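# Transfer 96-well plate from bench spot B1 to nest N1

## Task

Pick up the 96-well plate at bench spot B1 (the left spot, seen from the arms' side) and place it in the raised nest N1 (on the right). It must rest flat, seated within the nest's locators, with its clipped corner (well A1) at the nest corner labelled A1. Then open the gripper and move the arm away from the plate.

## Robot and tools

ROBOT. Two arms, left_arm and right_arm, each ending in a parallel two-finger gripper. The fingers point along the gripper's own +z axis and close along its y axis. The reported end_effector_position is the point between the finger pads, roughly 1 cm short of the fingertips. Fully open is 0.094 m.

FRAME. All poses use one scene frame: origin on the table top midway between the arms, +x out over the table, +z up, left_arm on the +y side. The arm names do not match image left/right. Quaternions are written w first (qw, qx, qy, qz). Reported hand positions get less accurate at long reach, and arms tend to finish a centimetre or more short of a commanded pose, usually low. Tiny commands of a few millimetres may not move the hand at all.

ROW FORMAT. Every motion command uses a row of 16 numbers, both arms always present: left_arm x, y, z (metres), qw, qx, qy, qz, opening, then the same eight for right_arm. x, y, z and the quaternion are an absolute target pose for that gripper in the scene frame, not an offset. Opening runs from -1 (closed) to +1 (fully open). Optionally 12 more numbers (0 to 1) follow: per-joint stiffness multipliers, left_arm's six joints then right_arm's six, in Joint positions order; they persist until changed. To keep an arm still, resend exactly the pose from the latest result before it stopped, and to hold an orientation, repeat the same quaternion in every row rather than copying a drifted reported one.

execute_actions(actions): a list of up to 15 actions; each action is a table of up to 15 rows, one row per 1/30 s control step, and a short table repeats its final row to fill 15 steps. An empty list only returns state and images. Each step the target is clipped to within 70 mm and 16 degrees of the measured hand pose, so distant targets take several actions; after an action the arm continues at most to its last clipped pose. An action is rejected for both arms if any target lies over 0.6 m from the gripper's current position along any gripper axis; if the first action fails that or anything is malformed, nothing runs.

move(target, speed, blocking): target is one row as above. Grippers travel straight paths that finish together, lasting 0.5 to 10 s (cut off at 10 s). speed is in m/s, 0.002 to 0.5, default 0.25; rotation is capped at twice that in rad/s. Opening is applied at the start. Paths ignore obstacles and the other arm; hands lag, wander and can overshoot speed near full extension. Faster contact and targets set deeper past contact press harder. With blocking=false you get a result after 0.5 s; until a result shows the move ended, other moves and action rows are refused, so use wait or stop.

wait(seconds): 0 to 10; arms keep their last command; returns early if a running move ends.
stop(): brakes a running move; needs room, and fingers keep moving.
zoom_image(camera, region): camera is one of cam_head_left, cam_head_right (672x504), cam_left_wrist, cam_right_wrist (504x504); region [x0, y0, x1, y1] in pixels from the top-left, at most 504 by 504.
finished_scene(scene): ends the current scene (give its number) once the robot has held the last command; irreversible, and the result reports success. Replying with no tool call ends everything.

RESULTS. The state line lists each gripper's position and quaternion. grip_measured is finger opening on the command scale (Joint positions' last value per arm is metres); each gripper's reading may be off by about 1 mm. "Hand target" lines show where the controller is currently driving each hand. Step readings list positions at some steps; HELD with an arm label means part of that arm's row was held back. A "move:" line gives the ending (done, off_target, moving, held, fault) and limits: paced means the sent pose was clipped, held means a check blocked steps, after which the arm may speed up sharply. "pose unreachable" means the clearance check altered or blocked that arm's command. FAULT lines mark an arm stop; MOTOR HOT appears from 85 °C, and at 100 °C an OVER-TEMPERATURE FAULT drops that arm and its load, so avoid holding the plate longer than needed. Camera calibration lines appear when numbers differ; head cameras may be off by a couple of degrees and several millimetres.

GRIPPING. To hold the plate, command an opening around 0.03 under grip_measured for a firm grip, less for a lighter one. Pads force up to roughly 50-62 N, weaker on parts under 2 mm thick.

TASK HINTS. The plate has one chamfered corner marking well A1; check its orientation on camera and rotate as needed so it lands at N1's A1 corner. Lower slowly into the locators; a drop of a few mm is fine, but a larger fall fails. Loose objects can get nudged occasionally, so recheck before grasping.

AVOID. Knocking anything off the table, letting the arms collide or press on each other, slamming or pushing hard into objects, dropping the plate, and joint limits (waist ±2.880, shoulder 0 to 3.142, elbow 0 to 3.019, wrist pitch -1.693 to 1.571, wrist yaw ±1.571, wrist roll ±2.094 rad). Smooth, quick, low-effort motion is preferred.

Each tool is called after "Emit:" by a JSON object that holds its "op" and its "data".

## Session

Emit:
{"op": "execute_actions", "data": {"actions": []}}

Scene clock: 0.00 s.
left_arm: end_effector_position=(+0.3219, +0.7176, +0.3485) grip_measured=+1.000 end_effector_quat_wxyz=(-0.506, +0.590, -0.562, -0.282) | right_arm: end_effector_position=(+0.4293, +0.1323, +0.1350) grip_measured=+1.000 end_effector_quat_wxyz=(-0.388, +0.331, +0.805, +0.304)
Joint positions: left_arm=[ 0.876  1.141  0.961 -0.23  -0.601 -0.543  0.094] | right_arm=[ 0.72   1.995  1.59  -1.068 -1.028  1.41   0.094]
Joint velocities: left_arm=[ 0.005 -0.005  0.002 -0.002 -0.095  0.022  0.   ] | right_arm=[ 0.005  0.005  0.017  0.007 -0.066 -0.11   0.   ]
Hand target (left_arm): +0.325, +0.720, +0.362; -0.516, +0.589, -0.555, -0.281
Hand target (right_arm): +0.436, +0.137, +0.151; -0.379, +0.322, +0.808, +0.318
Joint stiffness scale: left_arm=[1. 1. 1. 1. 1. 1.] | right_arm=[1. 1. 1. 1. 1. 1.]

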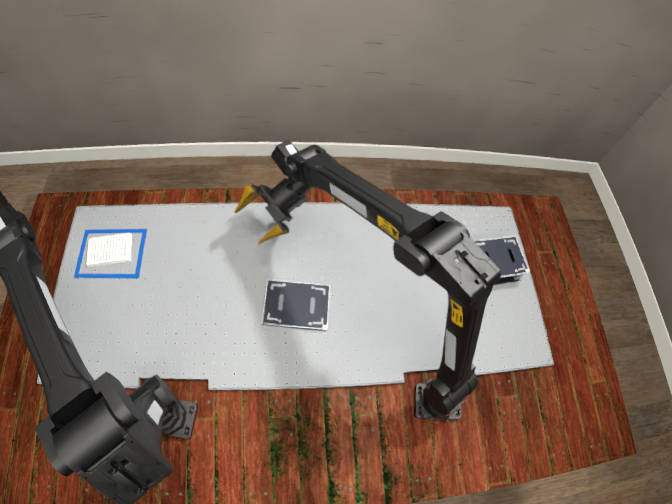

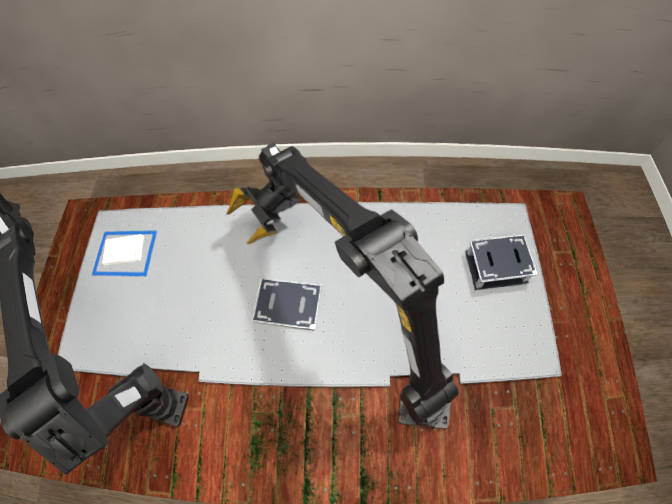

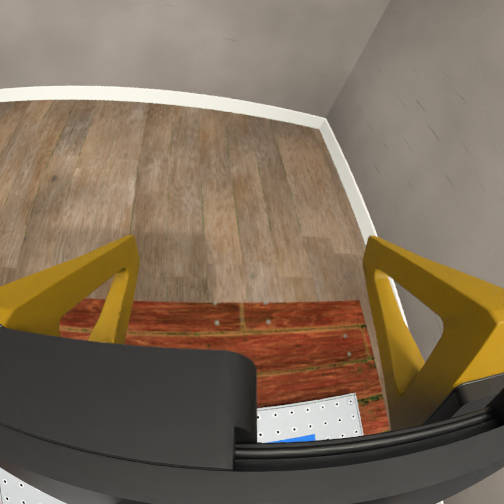

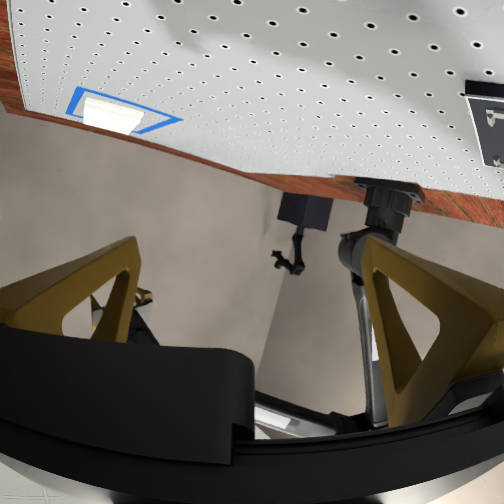

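Emit:
{"op": "zoom_image", "data": {"camera": "cam_head_left", "region": [40, 200, 200, 320]}}

Emit:
{"op": "zoom_image", "data": {"camera": "cam_head_right", "region": [430, 210, 570, 315]}}

Emit:
{"op": "zoom_image", "data": {"camera": "cam_head_left", "region": [230, 250, 370, 355]}}

Region (40, 200, 200, 320) of cam_head_left's 672x504 image, scaled by 3.150, with more detail than that image has; it fills the top 378 rows of this view, and the rest is white.

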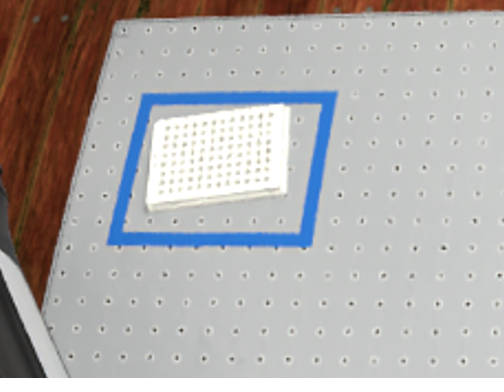

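Region (430, 210, 570, 315) of cam_head_right's 672x504 image, scaled by 3.600, with more detail than that image has; it fills the top 378 rows of this view, and the rest is white.

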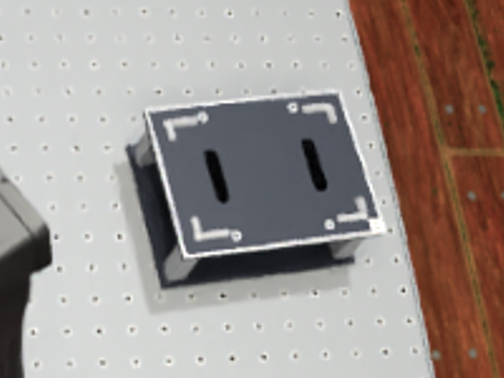

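Region (230, 250, 370, 355) of cam_head_left's 672x504 image, scaled by 3.600, with more detail than that image has; it fills the top 378 rows of this view, and the rest is white.

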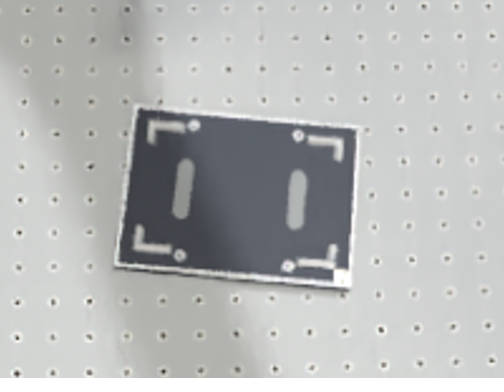

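Emit:
{"op": "move", "data": {"target": [0.445,0.50,0.22,0,0.707,-0.707,0,1, 0.30,-0.30,0.30,0,1,0,0,1]}}

Scene clock: 17.67 s.
left_arm: end_effector_position=(+0.4266, +0.4970, +0.2092) grip_measured=+1.000 end_effector_quat_wxyz=(+0.006, +0.703, -0.711, -0.005) | right_arm: end_effector_position=(+0.3010, -0.2980, +0.2975) grip_measured=+1.000 end_effector_quat_wxyz=(-0.216, +0.883, +0.397, +0.122)
Joint positions: left_arm=[ 0.568  1.572  1.429 -1.443 -0.004 -1.192  0.094] | right_arm=[-0.054  1.131  1.183 -1.682 -0.499  2.082  0.094]
Joint velocities: left_arm=[-0.005  0.005 -0.002  0.022 -0.007 -0.022  0.   ] | right_arm=[-0.005 -0.015  0.007 -0.007  0.066  0.007  0.   ]
Hand target (left_arm): +0.441, +0.497, +0.219; -0.002, +0.705, -0.709, +0.001
Hand target (right_arm): +0.300, -0.301, +0.305; -0.212, +0.887, +0.390, +0.127
Off the commanded pose (left_arm): 0.022 m, 1 deg.
Off the commanded pose (right_arm): 0.003 m, 56 deg; orientation clipped at the last step of the last action.
Joint stiffness scale: left_arm=[1. 1. 1. 1. 1. 1.] | right_arm=[1. 1. 1. 1. 1. 1.]
joint sent to its limit (right arm) — the command would take joint 4 (wrist pitch) past its lower limit and joint 6 (wrist roll) past its upper limit, so those joints were sent only as far as their limits.
move: off_target (left_arm, right_arm); limits=paced
camera_calibration (this result's frames):
cam_left_wrist: T_world_to_cam=[[0.999824, -0.00988424, -0.0159396, -0.417501], [0.00125187, -0.812797, 0.582546, 0.288447], [-0.0187136, -0.582464, -0.812641, 0.593263], [0, 0, 0, 1]] pos_world=[0.428168, 0.575876, 0.307421]
cam_right_wrist: T_world_to_cam=[[-0.757471, 0.589343, 0.280914, 0.324066], [0.502945, 0.252401, 0.826644, -0.317047], [0.416274, 0.767443, -0.487593, 0.372836], [0, 0, 0, 1]] pos_world=[0.249726, -0.397094, 0.352843]

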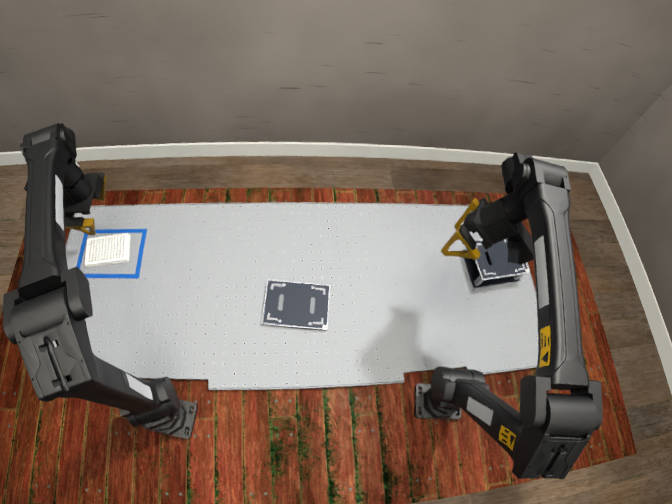

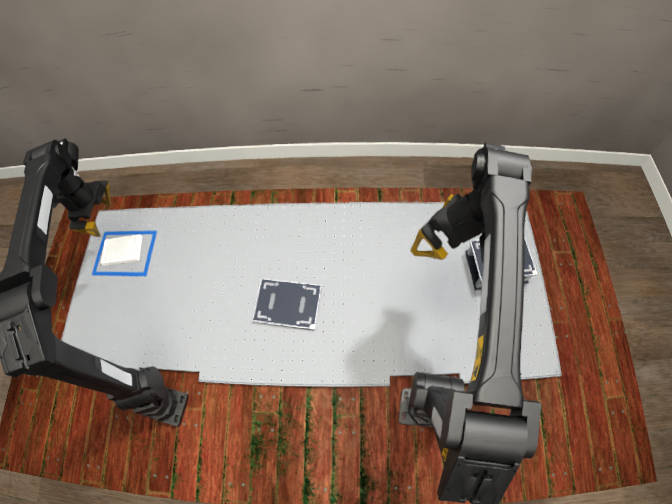

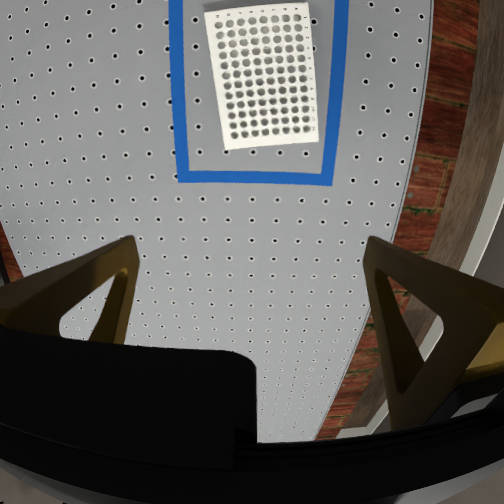

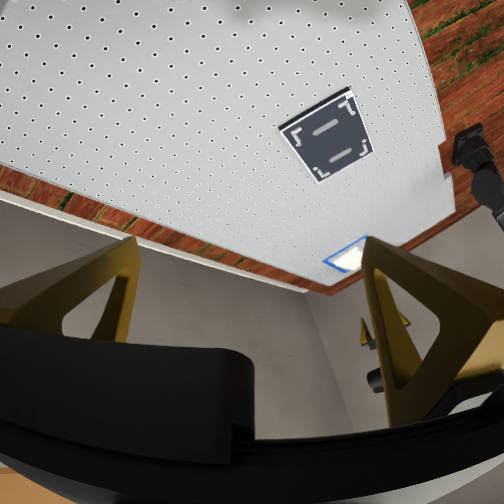

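Emit:
{"op": "zoom_image", "data": {"camera": "cam_left_wrist", "region": [150, 0, 370, 200]}}

Region (150, 0, 370, 200) of cam_left_wrist's 504x504 image, scaled by 2.291, with more detail than that image has; it fills the top 458 rows of this view, and the rest is white.

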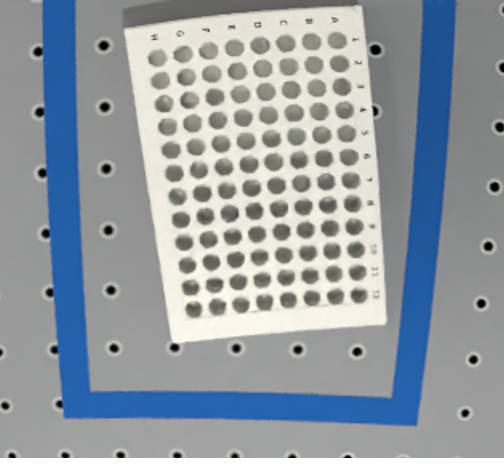

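Emit:
{"op": "move", "data": {"target": [0.446,0.553,0.08,0,0.743,-0.669,0,1, 0.30,-0.30,0.25,0,0.707,0.707,0,1]}}

Scene clock: 28.90 s.
left_arm: end_effector_position=(+0.4470, +0.5486, +0.0912) grip_measured=+1.000 end_effector_quat_wxyz=(-0.007, +0.735, -0.678, +0.001) | right_arm: end_effector_position=(+0.2988, -0.3032, +0.2475) grip_measured=+1.000 end_effector_quat_wxyz=(-0.006, +0.716, +0.698, -0.009)
Joint positions: left_arm=[ 0.649  1.738  1.318 -1.138 -0.003 -1.202  0.094] | right_arm=[ 0.207  1.132  1.109 -1.568  0.003  1.658  0.094]
Joint velocities: left_arm=[ 0.005 -0.005 -0.002 -0.017 -0.081 -0.081  0.   ] | right_arm=[-0.005 -0.015 -0.007  0.007  0.066 -0.066  0.   ]
Hand target (left_arm): +0.445, +0.552, +0.079; +0.000, +0.743, -0.669, +0.000
Hand target (right_arm): +0.300, -0.300, +0.251; +0.003, +0.707, +0.707, -0.001
Off the commanded pose (left_arm): 0.012 m, 2 deg.
Off the commanded pose (right_arm): 0.004 m, 2 deg.
Joint stiffness scale: left_arm=[1. 1. 1. 1. 1. 1.] | right_arm=[1. 1. 1. 1. 1. 1.]
move: off_target (left_arm)
camera_calibration (this result's frames):
cam_left_wrist: T_world_to_cam=[[0.996585, 0.0819846, 0.00981273, -0.49052], [0.0614734, -0.816043, 0.574712, 0.374693], [0.0551252, -0.572146, -0.818297, 0.489666], [0, 0, 0, 1]] pos_world=[0.438819, 0.626142, 0.190165]
cam_right_wrist: T_world_to_cam=[[-0.999611, 0.0214951, 0.0177732, 0.30488], [0.0278138, 0.815709, 0.577793, 0.10107], [-0.00207799, 0.578063, -0.81599, 0.502159], [0, 0, 0, 1]] pos_world=[0.302993, -0.379276, 0.34594]

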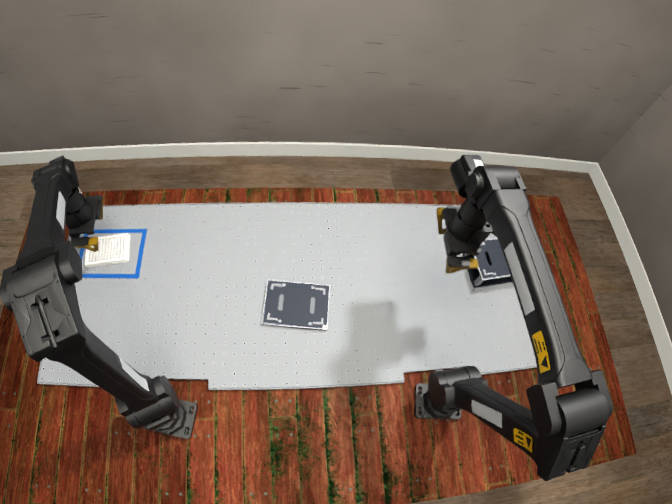

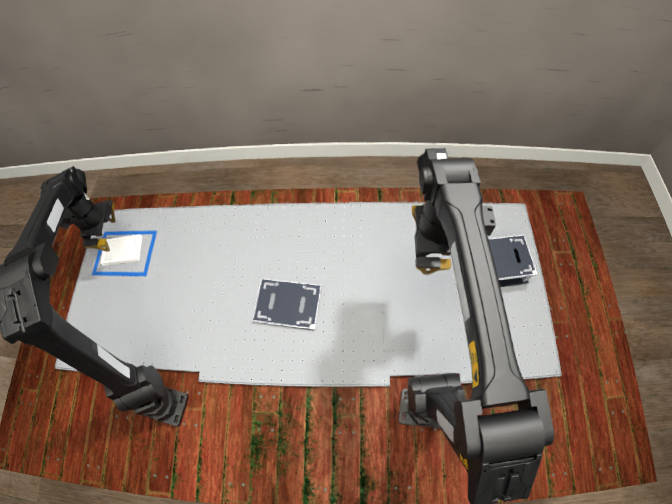

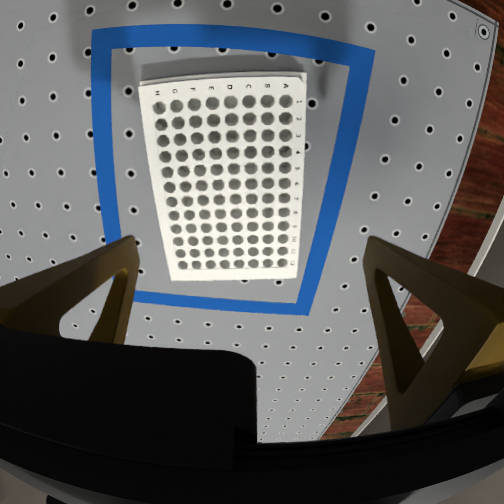

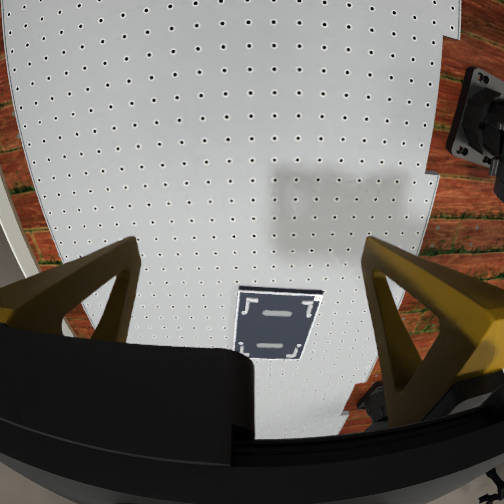

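Emit:
{"op": "move", "data": {"target": [0.430,0.553,0.035,0,0.755,-0.656,0,1, 0.30,-0.30,0.25,0,0.707,0.707,0,1], "speed": 0.1}}

Scene clock: 33.77 s.
left_arm: end_effector_position=(+0.4317, +0.5498, +0.0461) grip_measured=+1.000 end_effector_quat_wxyz=(-0.006, +0.747, -0.665, +0.001) | right_arm: end_effector_position=(+0.2992, -0.3031, +0.2475) grip_measured=+1.000 end_effector_quat_wxyz=(-0.005, +0.714, +0.700, -0.008)
Joint positions: left_arm=[ 0.665  1.763  1.22  -1.016 -0.003 -1.222  0.094] | right_arm=[ 0.207  1.132  1.109 -1.567  0.003  1.652  0.094]
Joint velocities: left_arm=[ 0.015  0.024 -0.007 -0.007 -0.022 -0.066  0.   ] | right_arm=[ 0.005 -0.005 -0.002 -0.027 -0.037 -0.022  0.   ]
Hand target (left_arm): +0.429, +0.553, +0.035; +0.000, +0.755, -0.656, +0.000
Hand target (right_arm): +0.300, -0.300, +0.250; +0.000, +0.707, +0.707, -0.000
Off the commanded pose (left_arm): 0.012 m, 2 deg.
Off the commanded pose (right_arm): 0.004 m, 2 deg.
Joint stiffness scale: left_arm=[1. 1. 1. 1. 1. 1.] | right_arm=[1. 1. 1. 1. 1. 1.]
move: off_target (left_arm)
camera_calibration (this result's frames):
cam_left_wrist: T_world_to_cam=[[0.993058, 0.117287, 0.00889085, -0.492802], [0.0908633, -0.812937, 0.575219, 0.388113], [0.0746932, -0.570418, -0.817951, 0.444801], [0, 0, 0, 1]] pos_world=[0.420892, 0.627033, 0.144957]
cam_right_wrist: T_world_to_cam=[[-0.999743, 0.0157736, 0.0163076, 0.303916], [0.0223002, 0.815512, 0.57831, 0.102454], [-0.004177, 0.578525, -0.815654, 0.502787], [0, 0, 0, 1]] pos_world=[0.303653, -0.379221, 0.345893]

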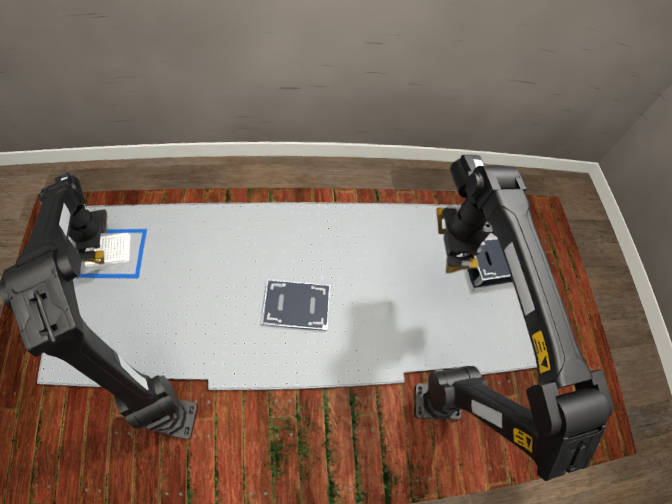

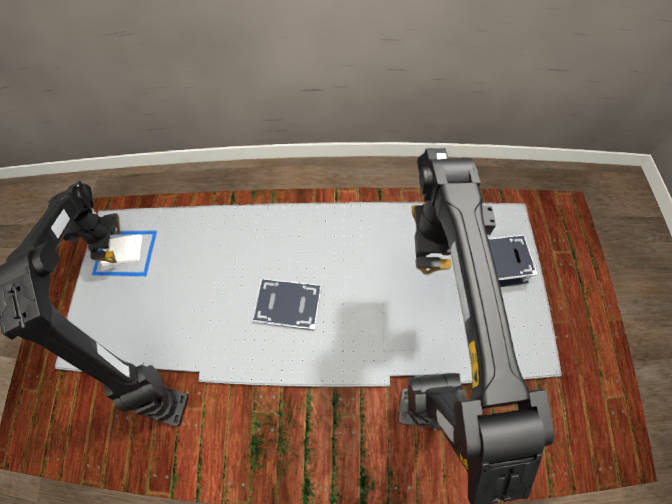

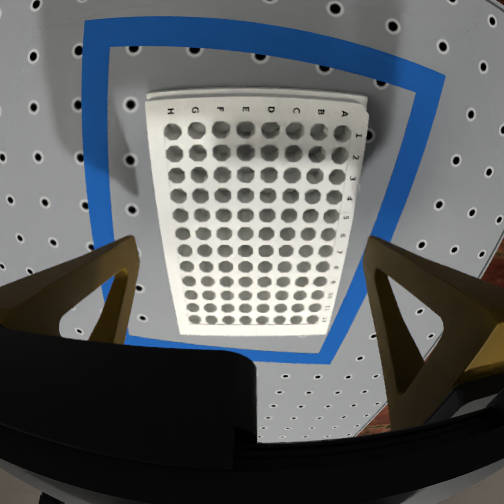

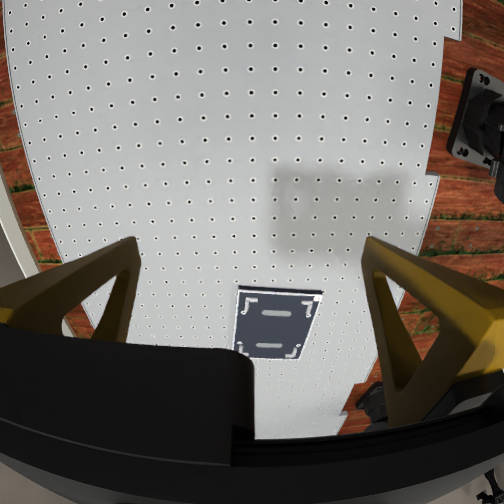

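Emit:
{"op": "move", "data": {"target": [0.432,0.553,0.008,0,0.755,-0.656,0,1, 0.30,-0.30,0.25,0,0.707,0.707,0,1], "speed": 0.04}}

Scene clock: 37.20 s.
left_arm: end_effector_position=(+0.4350, +0.5514, +0.0214) grip_measured=+1.000 end_effector_quat_wxyz=(-0.009, +0.748, -0.664, +0.002) | right_arm: end_effector_position=(+0.2992, -0.3031, +0.2475) grip_measured=+1.000 end_effector_quat_wxyz=(-0.006, +0.714, +0.700, -0.008)
Joint positions: left_arm=[ 0.665  1.803  1.202 -0.951 -0.003 -1.224  0.094] | right_arm=[ 0.207  1.132  1.109 -1.567  0.002  1.652  0.094]
Joint velocities: left_arm=[-0.015 -0.005 -0.002 -0.007 -0.037  0.007  0.   ] | right_arm=[ 0.015  0.015  0.017 -0.012  0.051  0.022  0.   ]
Hand target (left_arm): +0.431, +0.553, +0.008; -0.000, +0.755, -0.656, +0.000
Hand target (right_arm): +0.300, -0.300, +0.250; +0.000, +0.707, +0.707, -0.000
Off the commanded pose (left_arm): 0.014 m, 2 deg.
Off the commanded pose (right_arm): 0.004 m, 2 deg.
Joint stiffness scale: left_arm=[1. 1. 1. 1. 1. 1.] | right_arm=[1. 1. 1. 1. 1. 1.]
move: off_target (left_arm)
camera_calibration (this result's frames):
cam_left_wrist: T_world_to_cam=[[0.992728, 0.11953, 0.0142917, -0.497294], [0.0897745, -0.814189, 0.573618, 0.404535], [0.0802004, -0.568163, -0.818999, 0.421741], [0, 0, 0, 1]] pos_world=[0.423537, 0.628427, 0.120464]
cam_right_wrist: T_world_to_cam=[[-0.999742, 0.0157748, 0.0163371, 0.303904], [0.0223198, 0.815292, 0.57862, 0.102252], [-0.00419186, 0.578836, -0.815434, 0.502793], [0, 0, 0, 1]] pos_world=[0.303651, -0.379193, 0.345864]

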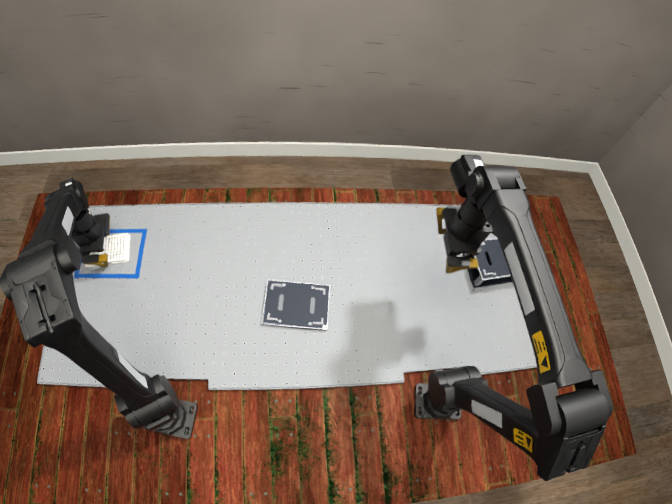

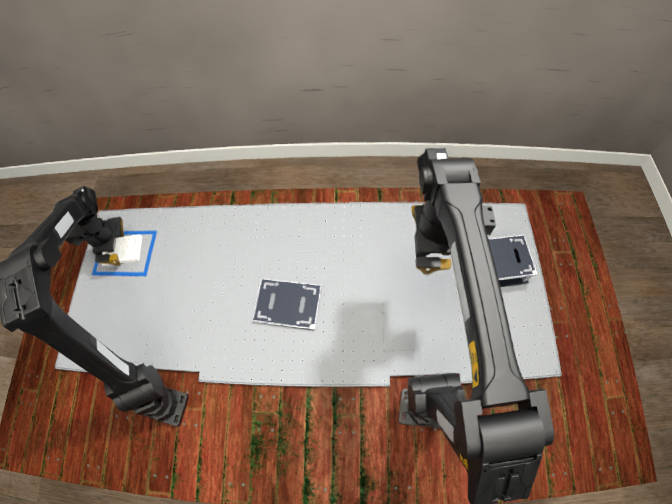

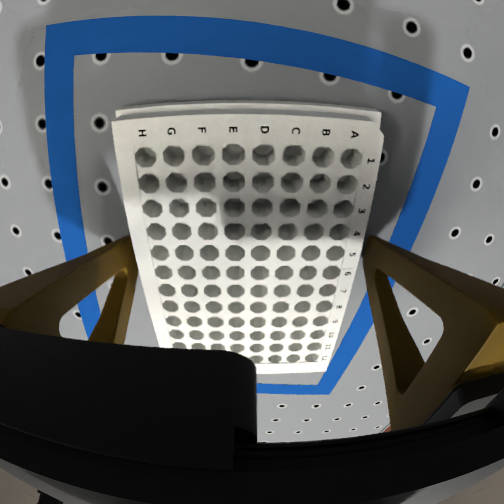

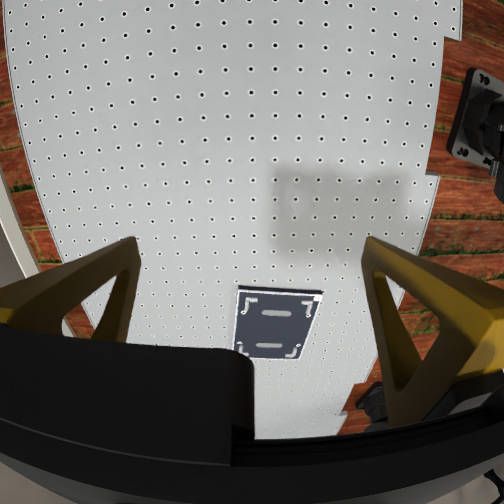

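Emit:
{"op": "move", "data": {"target": [0.429,0.553,0.0,0,0.755,-0.656,0,1, 0.30,-0.30,0.25,0,0.707,0.707,0,1], "speed": 0.02}}

Scene clock: 41.30 s.
left_arm: end_effector_position=(+0.4352, +0.5515, +0.0207) grip_measured=+1.000 end_effector_quat_wxyz=(-0.010, +0.748, -0.664, +0.002) | right_arm: end_effector_position=(+0.2992, -0.3031, +0.2475) grip_measured=+1.000 end_effector_quat_wxyz=(-0.006, +0.714, +0.700, -0.008)
Joint positions: left_arm=[ 0.665  1.803  1.199 -0.947 -0.003 -1.225  0.094] | right_arm=[ 0.207  1.132  1.109 -1.567  0.002  1.652  0.094]
Joint velocities: left_arm=[-0.005 -0.005 -0.002  0.002 -0.066  0.037  0.   ] | right_arm=[-0.024 -0.015  0.007  0.007 -0.154  0.007  0.   ]
Hand target (left_arm): +0.428, +0.553, +0.001; +0.000, +0.755, -0.656, +0.000
Hand target (right_arm): +0.300, -0.300, +0.250; +0.000, +0.707, +0.707, -0.000
Off the commanded pose (left_arm): 0.022 m, 2 deg.
Off the commanded pose (right_arm): 0.004 m, 2 deg.
Joint stiffness scale: left_arm=[1. 1. 1. 1. 1. 1.] | right_arm=[1. 1. 1. 1. 1. 1.]
move: off_target (left_arm)
camera_calibration (this result's frames):
cam_left_wrist: T_world_to_cam=[[0.992645, 0.11989, 0.016808, -0.49765], [0.0887145, -0.814838, 0.57286, 0.405822], [0.0823759, -0.567156, -0.819481, 0.419698], [0, 0, 0, 1]] pos_world=[0.423414, 0.628377, 0.11982]
cam_right_wrist: T_world_to_cam=[[-0.999742, 0.0157748, 0.0163371, 0.303904], [0.0223198, 0.815292, 0.57862, 0.102252], [-0.00419186, 0.578836, -0.815434, 0.502793], [0, 0, 0, 1]] pos_world=[0.303651, -0.379193, 0.345864]

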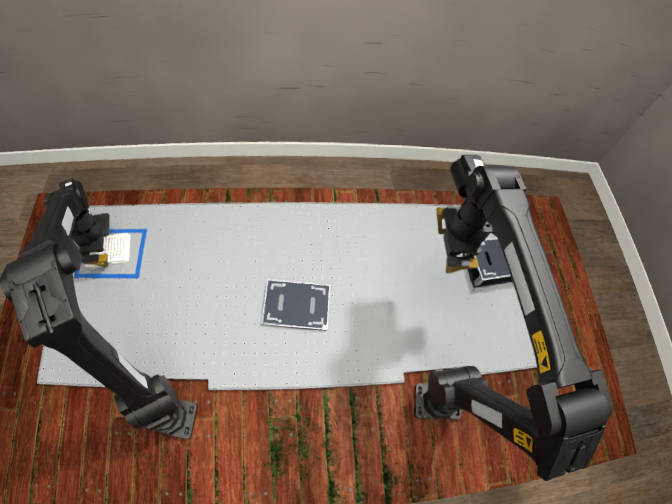

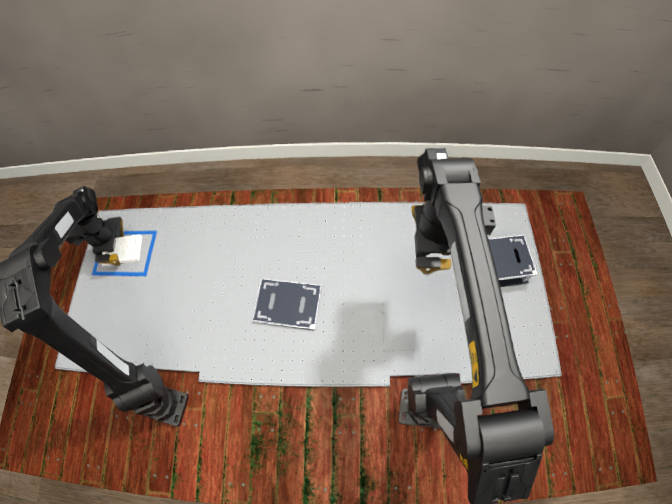

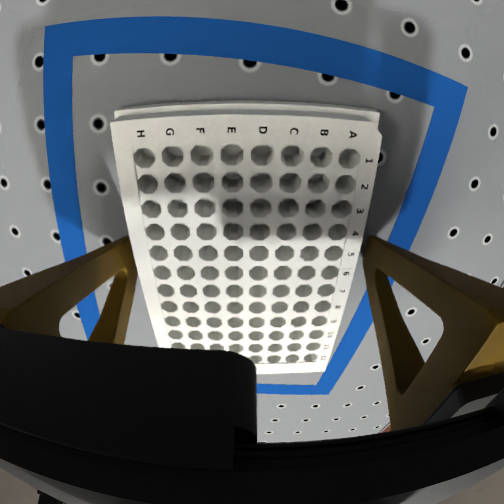

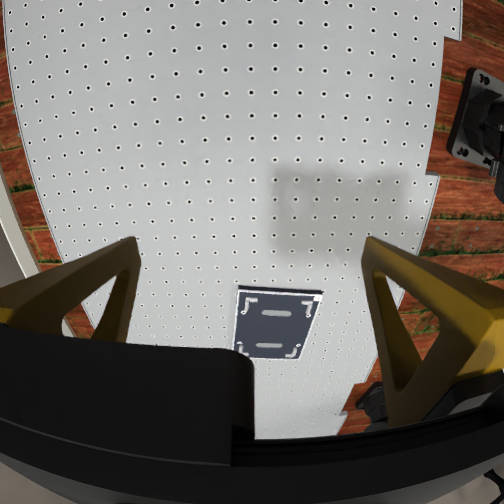

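Emit:
{"op": "execute_actions", "data": {"actions": [[[0.432,0.553,0.012,0,0.755,-0.656,0,0.86, 0.30,-0.30,0.25,0,0.707,0.707,0,1]],[[0.432,0.553,0.012,0,0.755,-0.656,0,0.78, 0.30,-0.30,0.25,0,0.707,0.707,0,1]],[]]}}

Scene clock: 47.33 s.
left_arm: end_effector_position=(+0.4340, +0.5511, +0.0207) grip_measured=+0.793 end_effector_quat_wxyz=(-0.008, +0.748, -0.664, +0.001) | right_arm: end_effector_position=(+0.2992, -0.3031, +0.2475) grip_measured=+1.000 end_effector_quat_wxyz=(-0.006, +0.714, +0.700, -0.008)
Joint positions: left_arm=[ 0.665  1.803  1.199 -0.951 -0.003 -1.225  0.084] | right_arm=[ 0.207  1.132  1.109 -1.567  0.002  1.652  0.094]
Joint velocities: left_arm=[-0.015 -0.005  0.007  0.017  0.037 -0.037  0.001] | right_arm=[-0.015 -0.005 -0.002 -0.017  0.022 -0.037  0.   ]
Hand target (left_arm): +0.432, +0.553, +0.012; -0.000, +0.755, -0.656, +0.000
Hand target (right_arm): +0.300, -0.300, +0.250; +0.000, +0.707, +0.707, -0.000
Off the commanded pose (left_arm): 0.009 m, 1 deg.
Off the commanded pose (right_arm): 0.004 m, 2 deg.
Joint stiffness scale: left_arm=[1. 1. 1. 1. 1. 1.] | right_arm=[1. 1. 1. 1. 1. 1.]
Step readings (end_effector_position; steps 1 to 15: 1st action; 16 to 30: 2nd action):
0: left_arm (+0.4352, +0.5515, +0.0207) | right_arm (+0.2992, -0.3031, +0.2475)
1: left_arm (+0.4349, +0.5514, +0.0207) | right_arm (+0.2992, -0.3031, +0.2475)
2: left_arm (+0.4344, +0.5511, +0.0207) | right_arm (+0.2992, -0.3031, +0.2475)
4: left_arm (+0.4341, +0.5512, +0.0207) | right_arm (+0.2992, -0.3031, +0.2475)
8: left_arm (+0.4340, +0.5511, +0.0207) | right_arm (+0.2992, -0.3031, +0.2475)
15: left_arm (+0.4340, +0.5511, +0.0207) | right_arm (+0.2992, -0.3031, +0.2475)
16: left_arm (+0.4340, +0.5511, +0.0207) | right_arm (+0.2992, -0.3031, +0.2475)
17: left_arm (+0.4340, +0.5511, +0.0207) | right_arm (+0.2992, -0.3031, +0.2475)
19: left_arm (+0.4340, +0.5511, +0.0207) | right_arm (+0.2992, -0.3031, +0.2475)
23: left_arm (+0.4340, +0.5511, +0.0207) | right_arm (+0.2992, -0.3031, +0.2475)
30: end_effector_position above
camera_calibration (this result's frames):
cam_left_wrist: T_world_to_cam=[[0.992663, 0.120301, 0.0121413, -0.496576], [0.0915672, -0.813527, 0.574272, 0.40364], [0.0789625, -0.568947, -0.818574, 0.422013], [0, 0, 0, 1]] pos_world=[0.42265, 0.628214, 0.119679]
cam_right_wrist: T_world_to_cam=[[-0.999748, 0.0153934, 0.0163384, 0.303789], [0.0220096, 0.815296, 0.578626, 0.102344], [-0.00441366, 0.57884, -0.815429, 0.502859], [0, 0, 0, 1]] pos_world=[0.30368, -0.379192, 0.345864]

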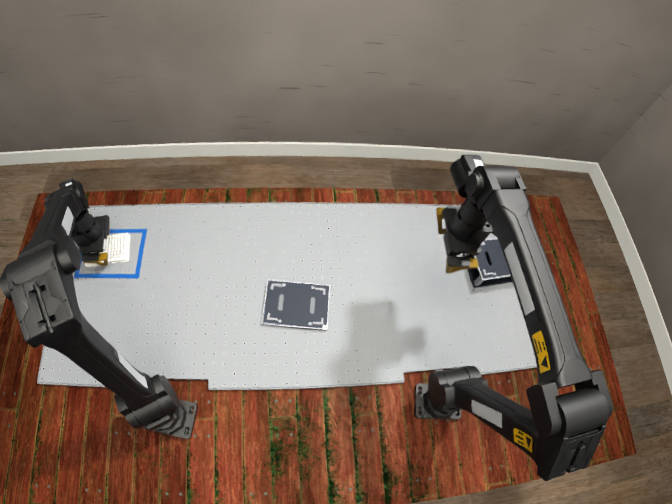

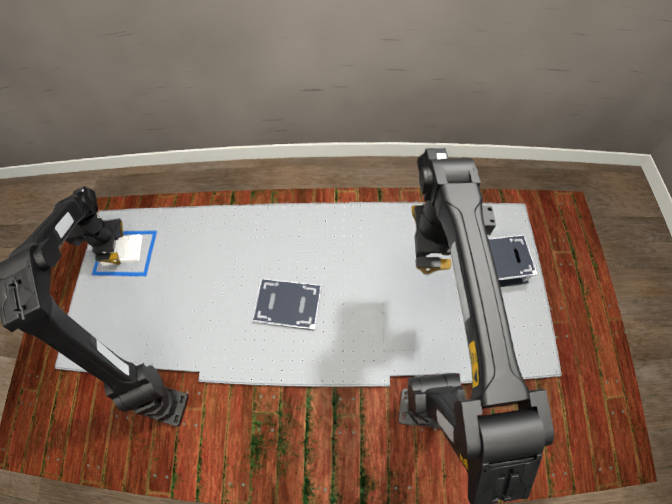

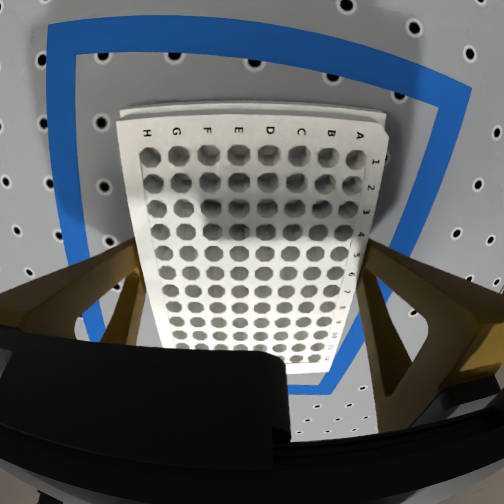

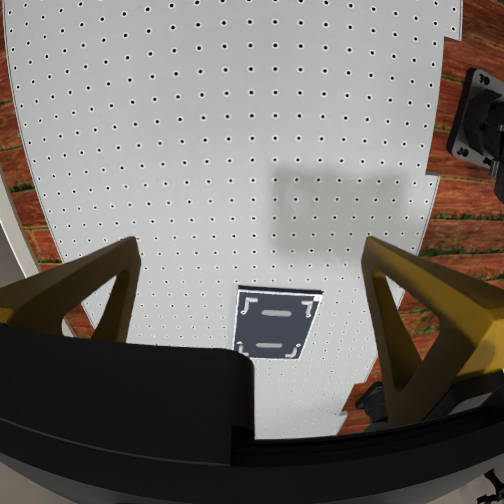

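Emit:
{"op": "execute_actions", "data": {"actions": [[[0.432,0.553,0.018,0,0.755,-0.656,0,0.755, 0.30,-0.30,0.25,0,0.707,0.707,0,1]],[[0.432,0.553,0.018,0,0.755,-0.656,0,0.755, 0.30,-0.30,0.25,0,0.707,0.707,0,1]]]}}

Emit:
{"op": "move", "data": {"target": [0.432,0.553,0.07,0,0.755,-0.656,0,0.755, 0.30,-0.30,0.25,0,0.707,0.707,0,1], "speed": 0.05}}

Scene clock: 51.73 s.
left_arm: end_effector_position=(+0.4338, +0.5510, +0.0207) grip_measured=+0.774 end_effector_quat_wxyz=(-0.007, +0.748, -0.664, +0.001) | right_arm: end_effector_position=(+0.2992, -0.3031, +0.2475) grip_measured=+1.000 end_effector_quat_wxyz=(-0.006, +0.714, +0.700, -0.008)
Joint positions: left_arm=[ 0.665  1.803  1.199 -0.952 -0.003 -1.225  0.083] | right_arm=[ 0.207  1.132  1.109 -1.567  0.002  1.652  0.094]
Joint velocities: left_arm=[ 0.005 -0.015 -0.007 -0.002  0.051  0.007 -0.   ] | right_arm=[-0.005 -0.015 -0.017 -0.002 -0.066  0.022  0.   ]
Hand target (left_arm): +0.432, +0.553, +0.018; -0.000, +0.755, -0.656, +0.000
Hand target (right_arm): +0.300, -0.300, +0.250; +0.000, +0.707, +0.707, -0.000
Off the commanded pose (left_arm): 0.004 m, 1 deg.
Off the commanded pose (right_arm): 0.004 m, 2 deg.
Joint stiffness scale: left_arm=[1. 1. 1. 1. 1. 1.] | right_arm=[1. 1. 1. 1. 1. 1.]
Step readings (end_effector_position; steps 1 to 15: 1st action; 16 to 30: 2nd action):
0: left_arm (+0.4340, +0.5511, +0.0207) | right_arm (+0.2992, -0.3031, +0.2475)
1: left_arm (+0.4338, +0.5510, +0.0207) | right_arm (+0.2992, -0.3031, +0.2475)
2: left_arm (+0.4338, +0.5510, +0.0207) | right_arm (+0.2992, -0.3031, +0.2475)
4: left_arm (+0.4338, +0.5510, +0.0207) | right_arm (+0.2992, -0.3031, +0.2475)
8: left_arm (+0.4338, +0.5510, +0.0207) | right_arm (+0.2992, -0.3031, +0.2475)
15: left_arm (+0.4338, +0.5510, +0.0207) | right_arm (+0.2992, -0.3031, +0.2475)
16: left_arm (+0.4338, +0.5510, +0.0207) | right_arm (+0.2992, -0.3031, +0.2475)
17: left_arm (+0.4338, +0.5510, +0.0207) | right_arm (+0.2992, -0.3031, +0.2475)
19: left_arm (+0.4338, +0.5510, +0.0207) | right_arm (+0.2992, -0.3031, +0.2475)
23: left_arm (+0.4338, +0.5510, +0.0207) | right_arm (+0.2992, -0.3031, +0.2475)
30: end_effector_position above
camera_calibration (this result's frames):
cam_left_wrist: T_world_to_cam=[[0.992671, 0.120305, 0.0114233, -0.496391], [0.0919588, -0.813331, 0.574488, 0.403306], [0.0784044, -0.569228, -0.818433, 0.42237], [0, 0, 0, 1]] pos_world=[0.42255, 0.628164, 0.119657]
cam_right_wrist: T_world_to_cam=[[-0.999748, 0.0153934, 0.0163384, 0.303789], [0.0220096, 0.815296, 0.578626, 0.102344], [-0.00441366, 0.57884, -0.815429, 0.502859], [0, 0, 0, 1]] pos_world=[0.30368, -0.379192, 0.345864]

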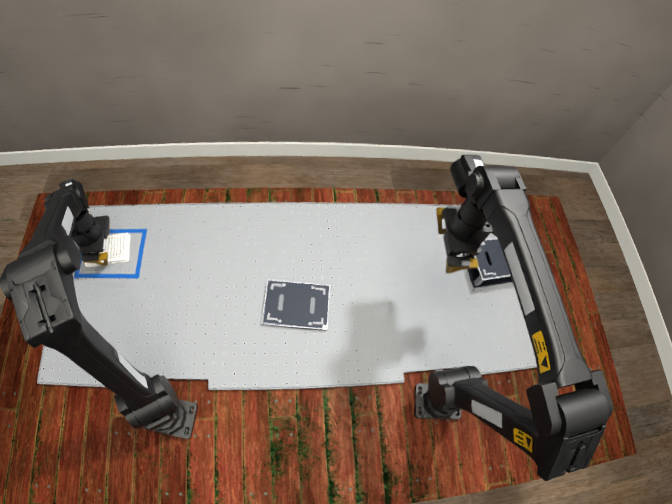

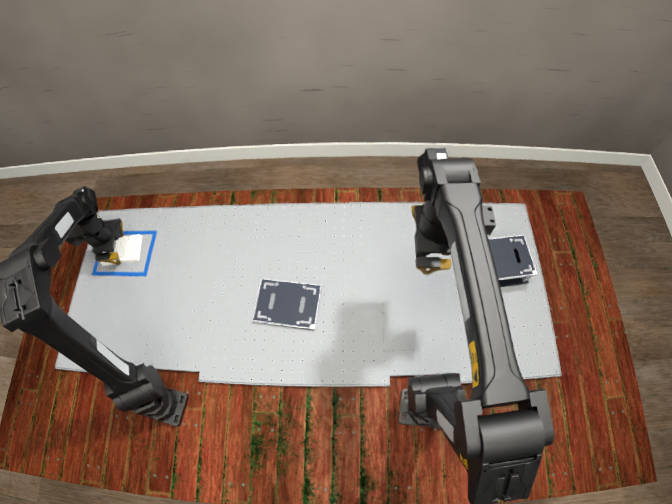

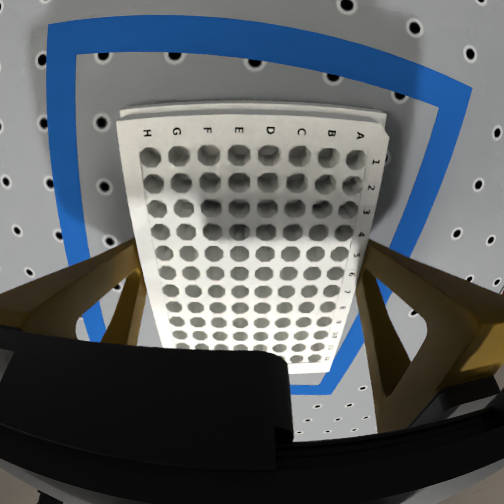

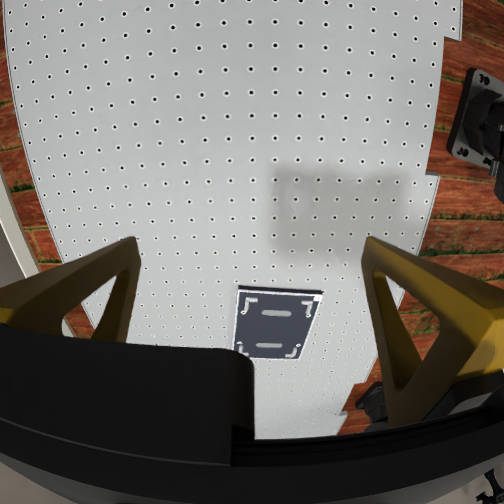

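Scene clock: 53.10 s.
left_arm: end_effector_position=(+0.4180, +0.5431, +0.0498) grip_measured=+0.774 end_effector_quat_wxyz=(+0.020, +0.748, -0.664, -0.010) | right_arm: end_effector_position=(+0.2992, -0.3031, +0.2475) grip_measured=+1.000 end_effector_quat_wxyz=(-0.006, +0.714, +0.700, -0.008)
Joint positions: left_arm=[ 0.665  1.755  1.22  -1.08  -0.003 -1.225  0.083] | right_arm=[ 0.207  1.132  1.109 -1.567  0.002  1.652  0.094]
Joint velocities: left_arm=[-0.015  0.005 -0.007 -0.012 -0.022 -0.081 -0.001] | right_arm=[-0.005  0.005 -0.002  0.002 -0.051 -0.007  0.   ]
Hand target (left_arm): +0.432, +0.553, +0.070; -0.000, +0.755, -0.656, +0.000
Hand target (right_arm): +0.300, -0.300, +0.250; +0.000, +0.707, +0.707, -0.000
Off the commanded pose (left_arm): 0.026 m, 3 deg.
Off the commanded pose (right_arm): 0.004 m, 2 deg.
Joint stiffness scale: left_arm=[1. 1. 1. 1. 1. 1.] | right_arm=[1. 1. 1. 1. 1. 1.]
move: off_target (left_arm)
camera_calibration (this result's frames):
cam_left_wrist: T_world_to_cam=[[0.99179, 0.119862, -0.044568, -0.47667], [0.12294, -0.797772, 0.590293, 0.359365], [0.0351985, -0.590925, -0.805958, 0.472172], [0, 0, 0, 1]] pos_world=[0.411956, 0.622844, 0.147176]
cam_right_wrist: T_world_to_cam=[[-0.999748, 0.0153934, 0.0163384, 0.303789], [0.0220096, 0.815296, 0.578626, 0.102344], [-0.00441366, 0.57884, -0.815429, 0.502859], [0, 0, 0, 1]] pos_world=[0.30368, -0.379192, 0.345864]

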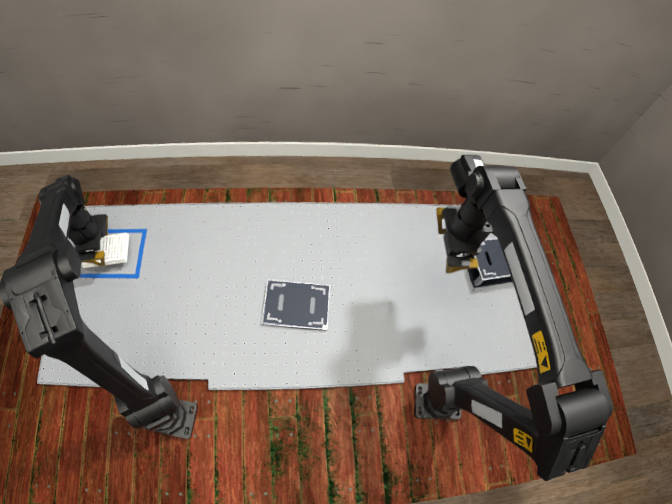

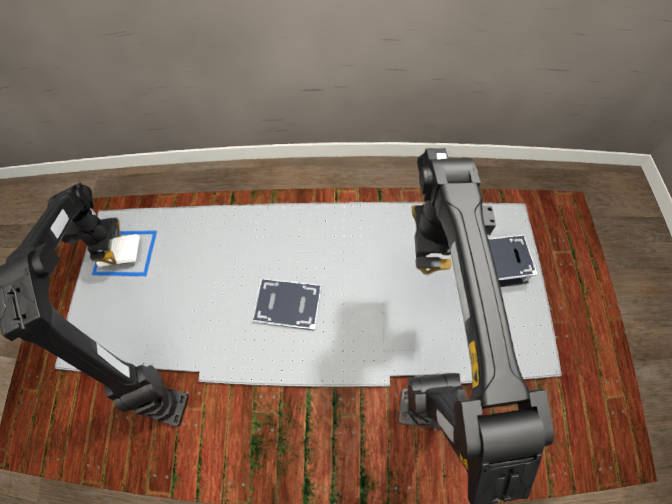

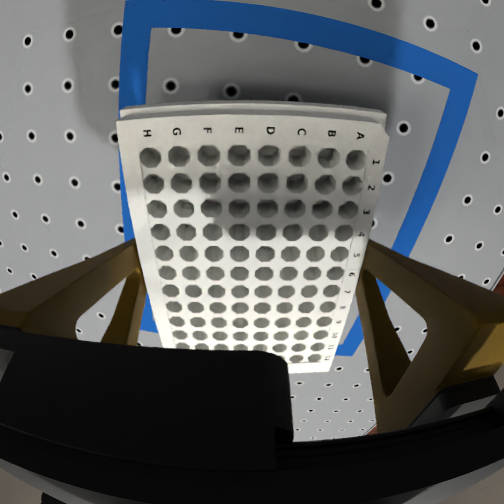

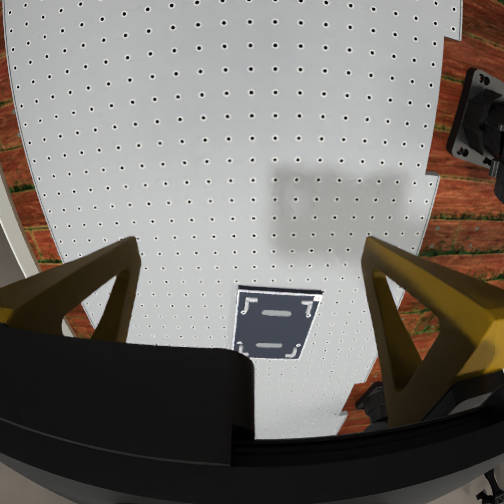

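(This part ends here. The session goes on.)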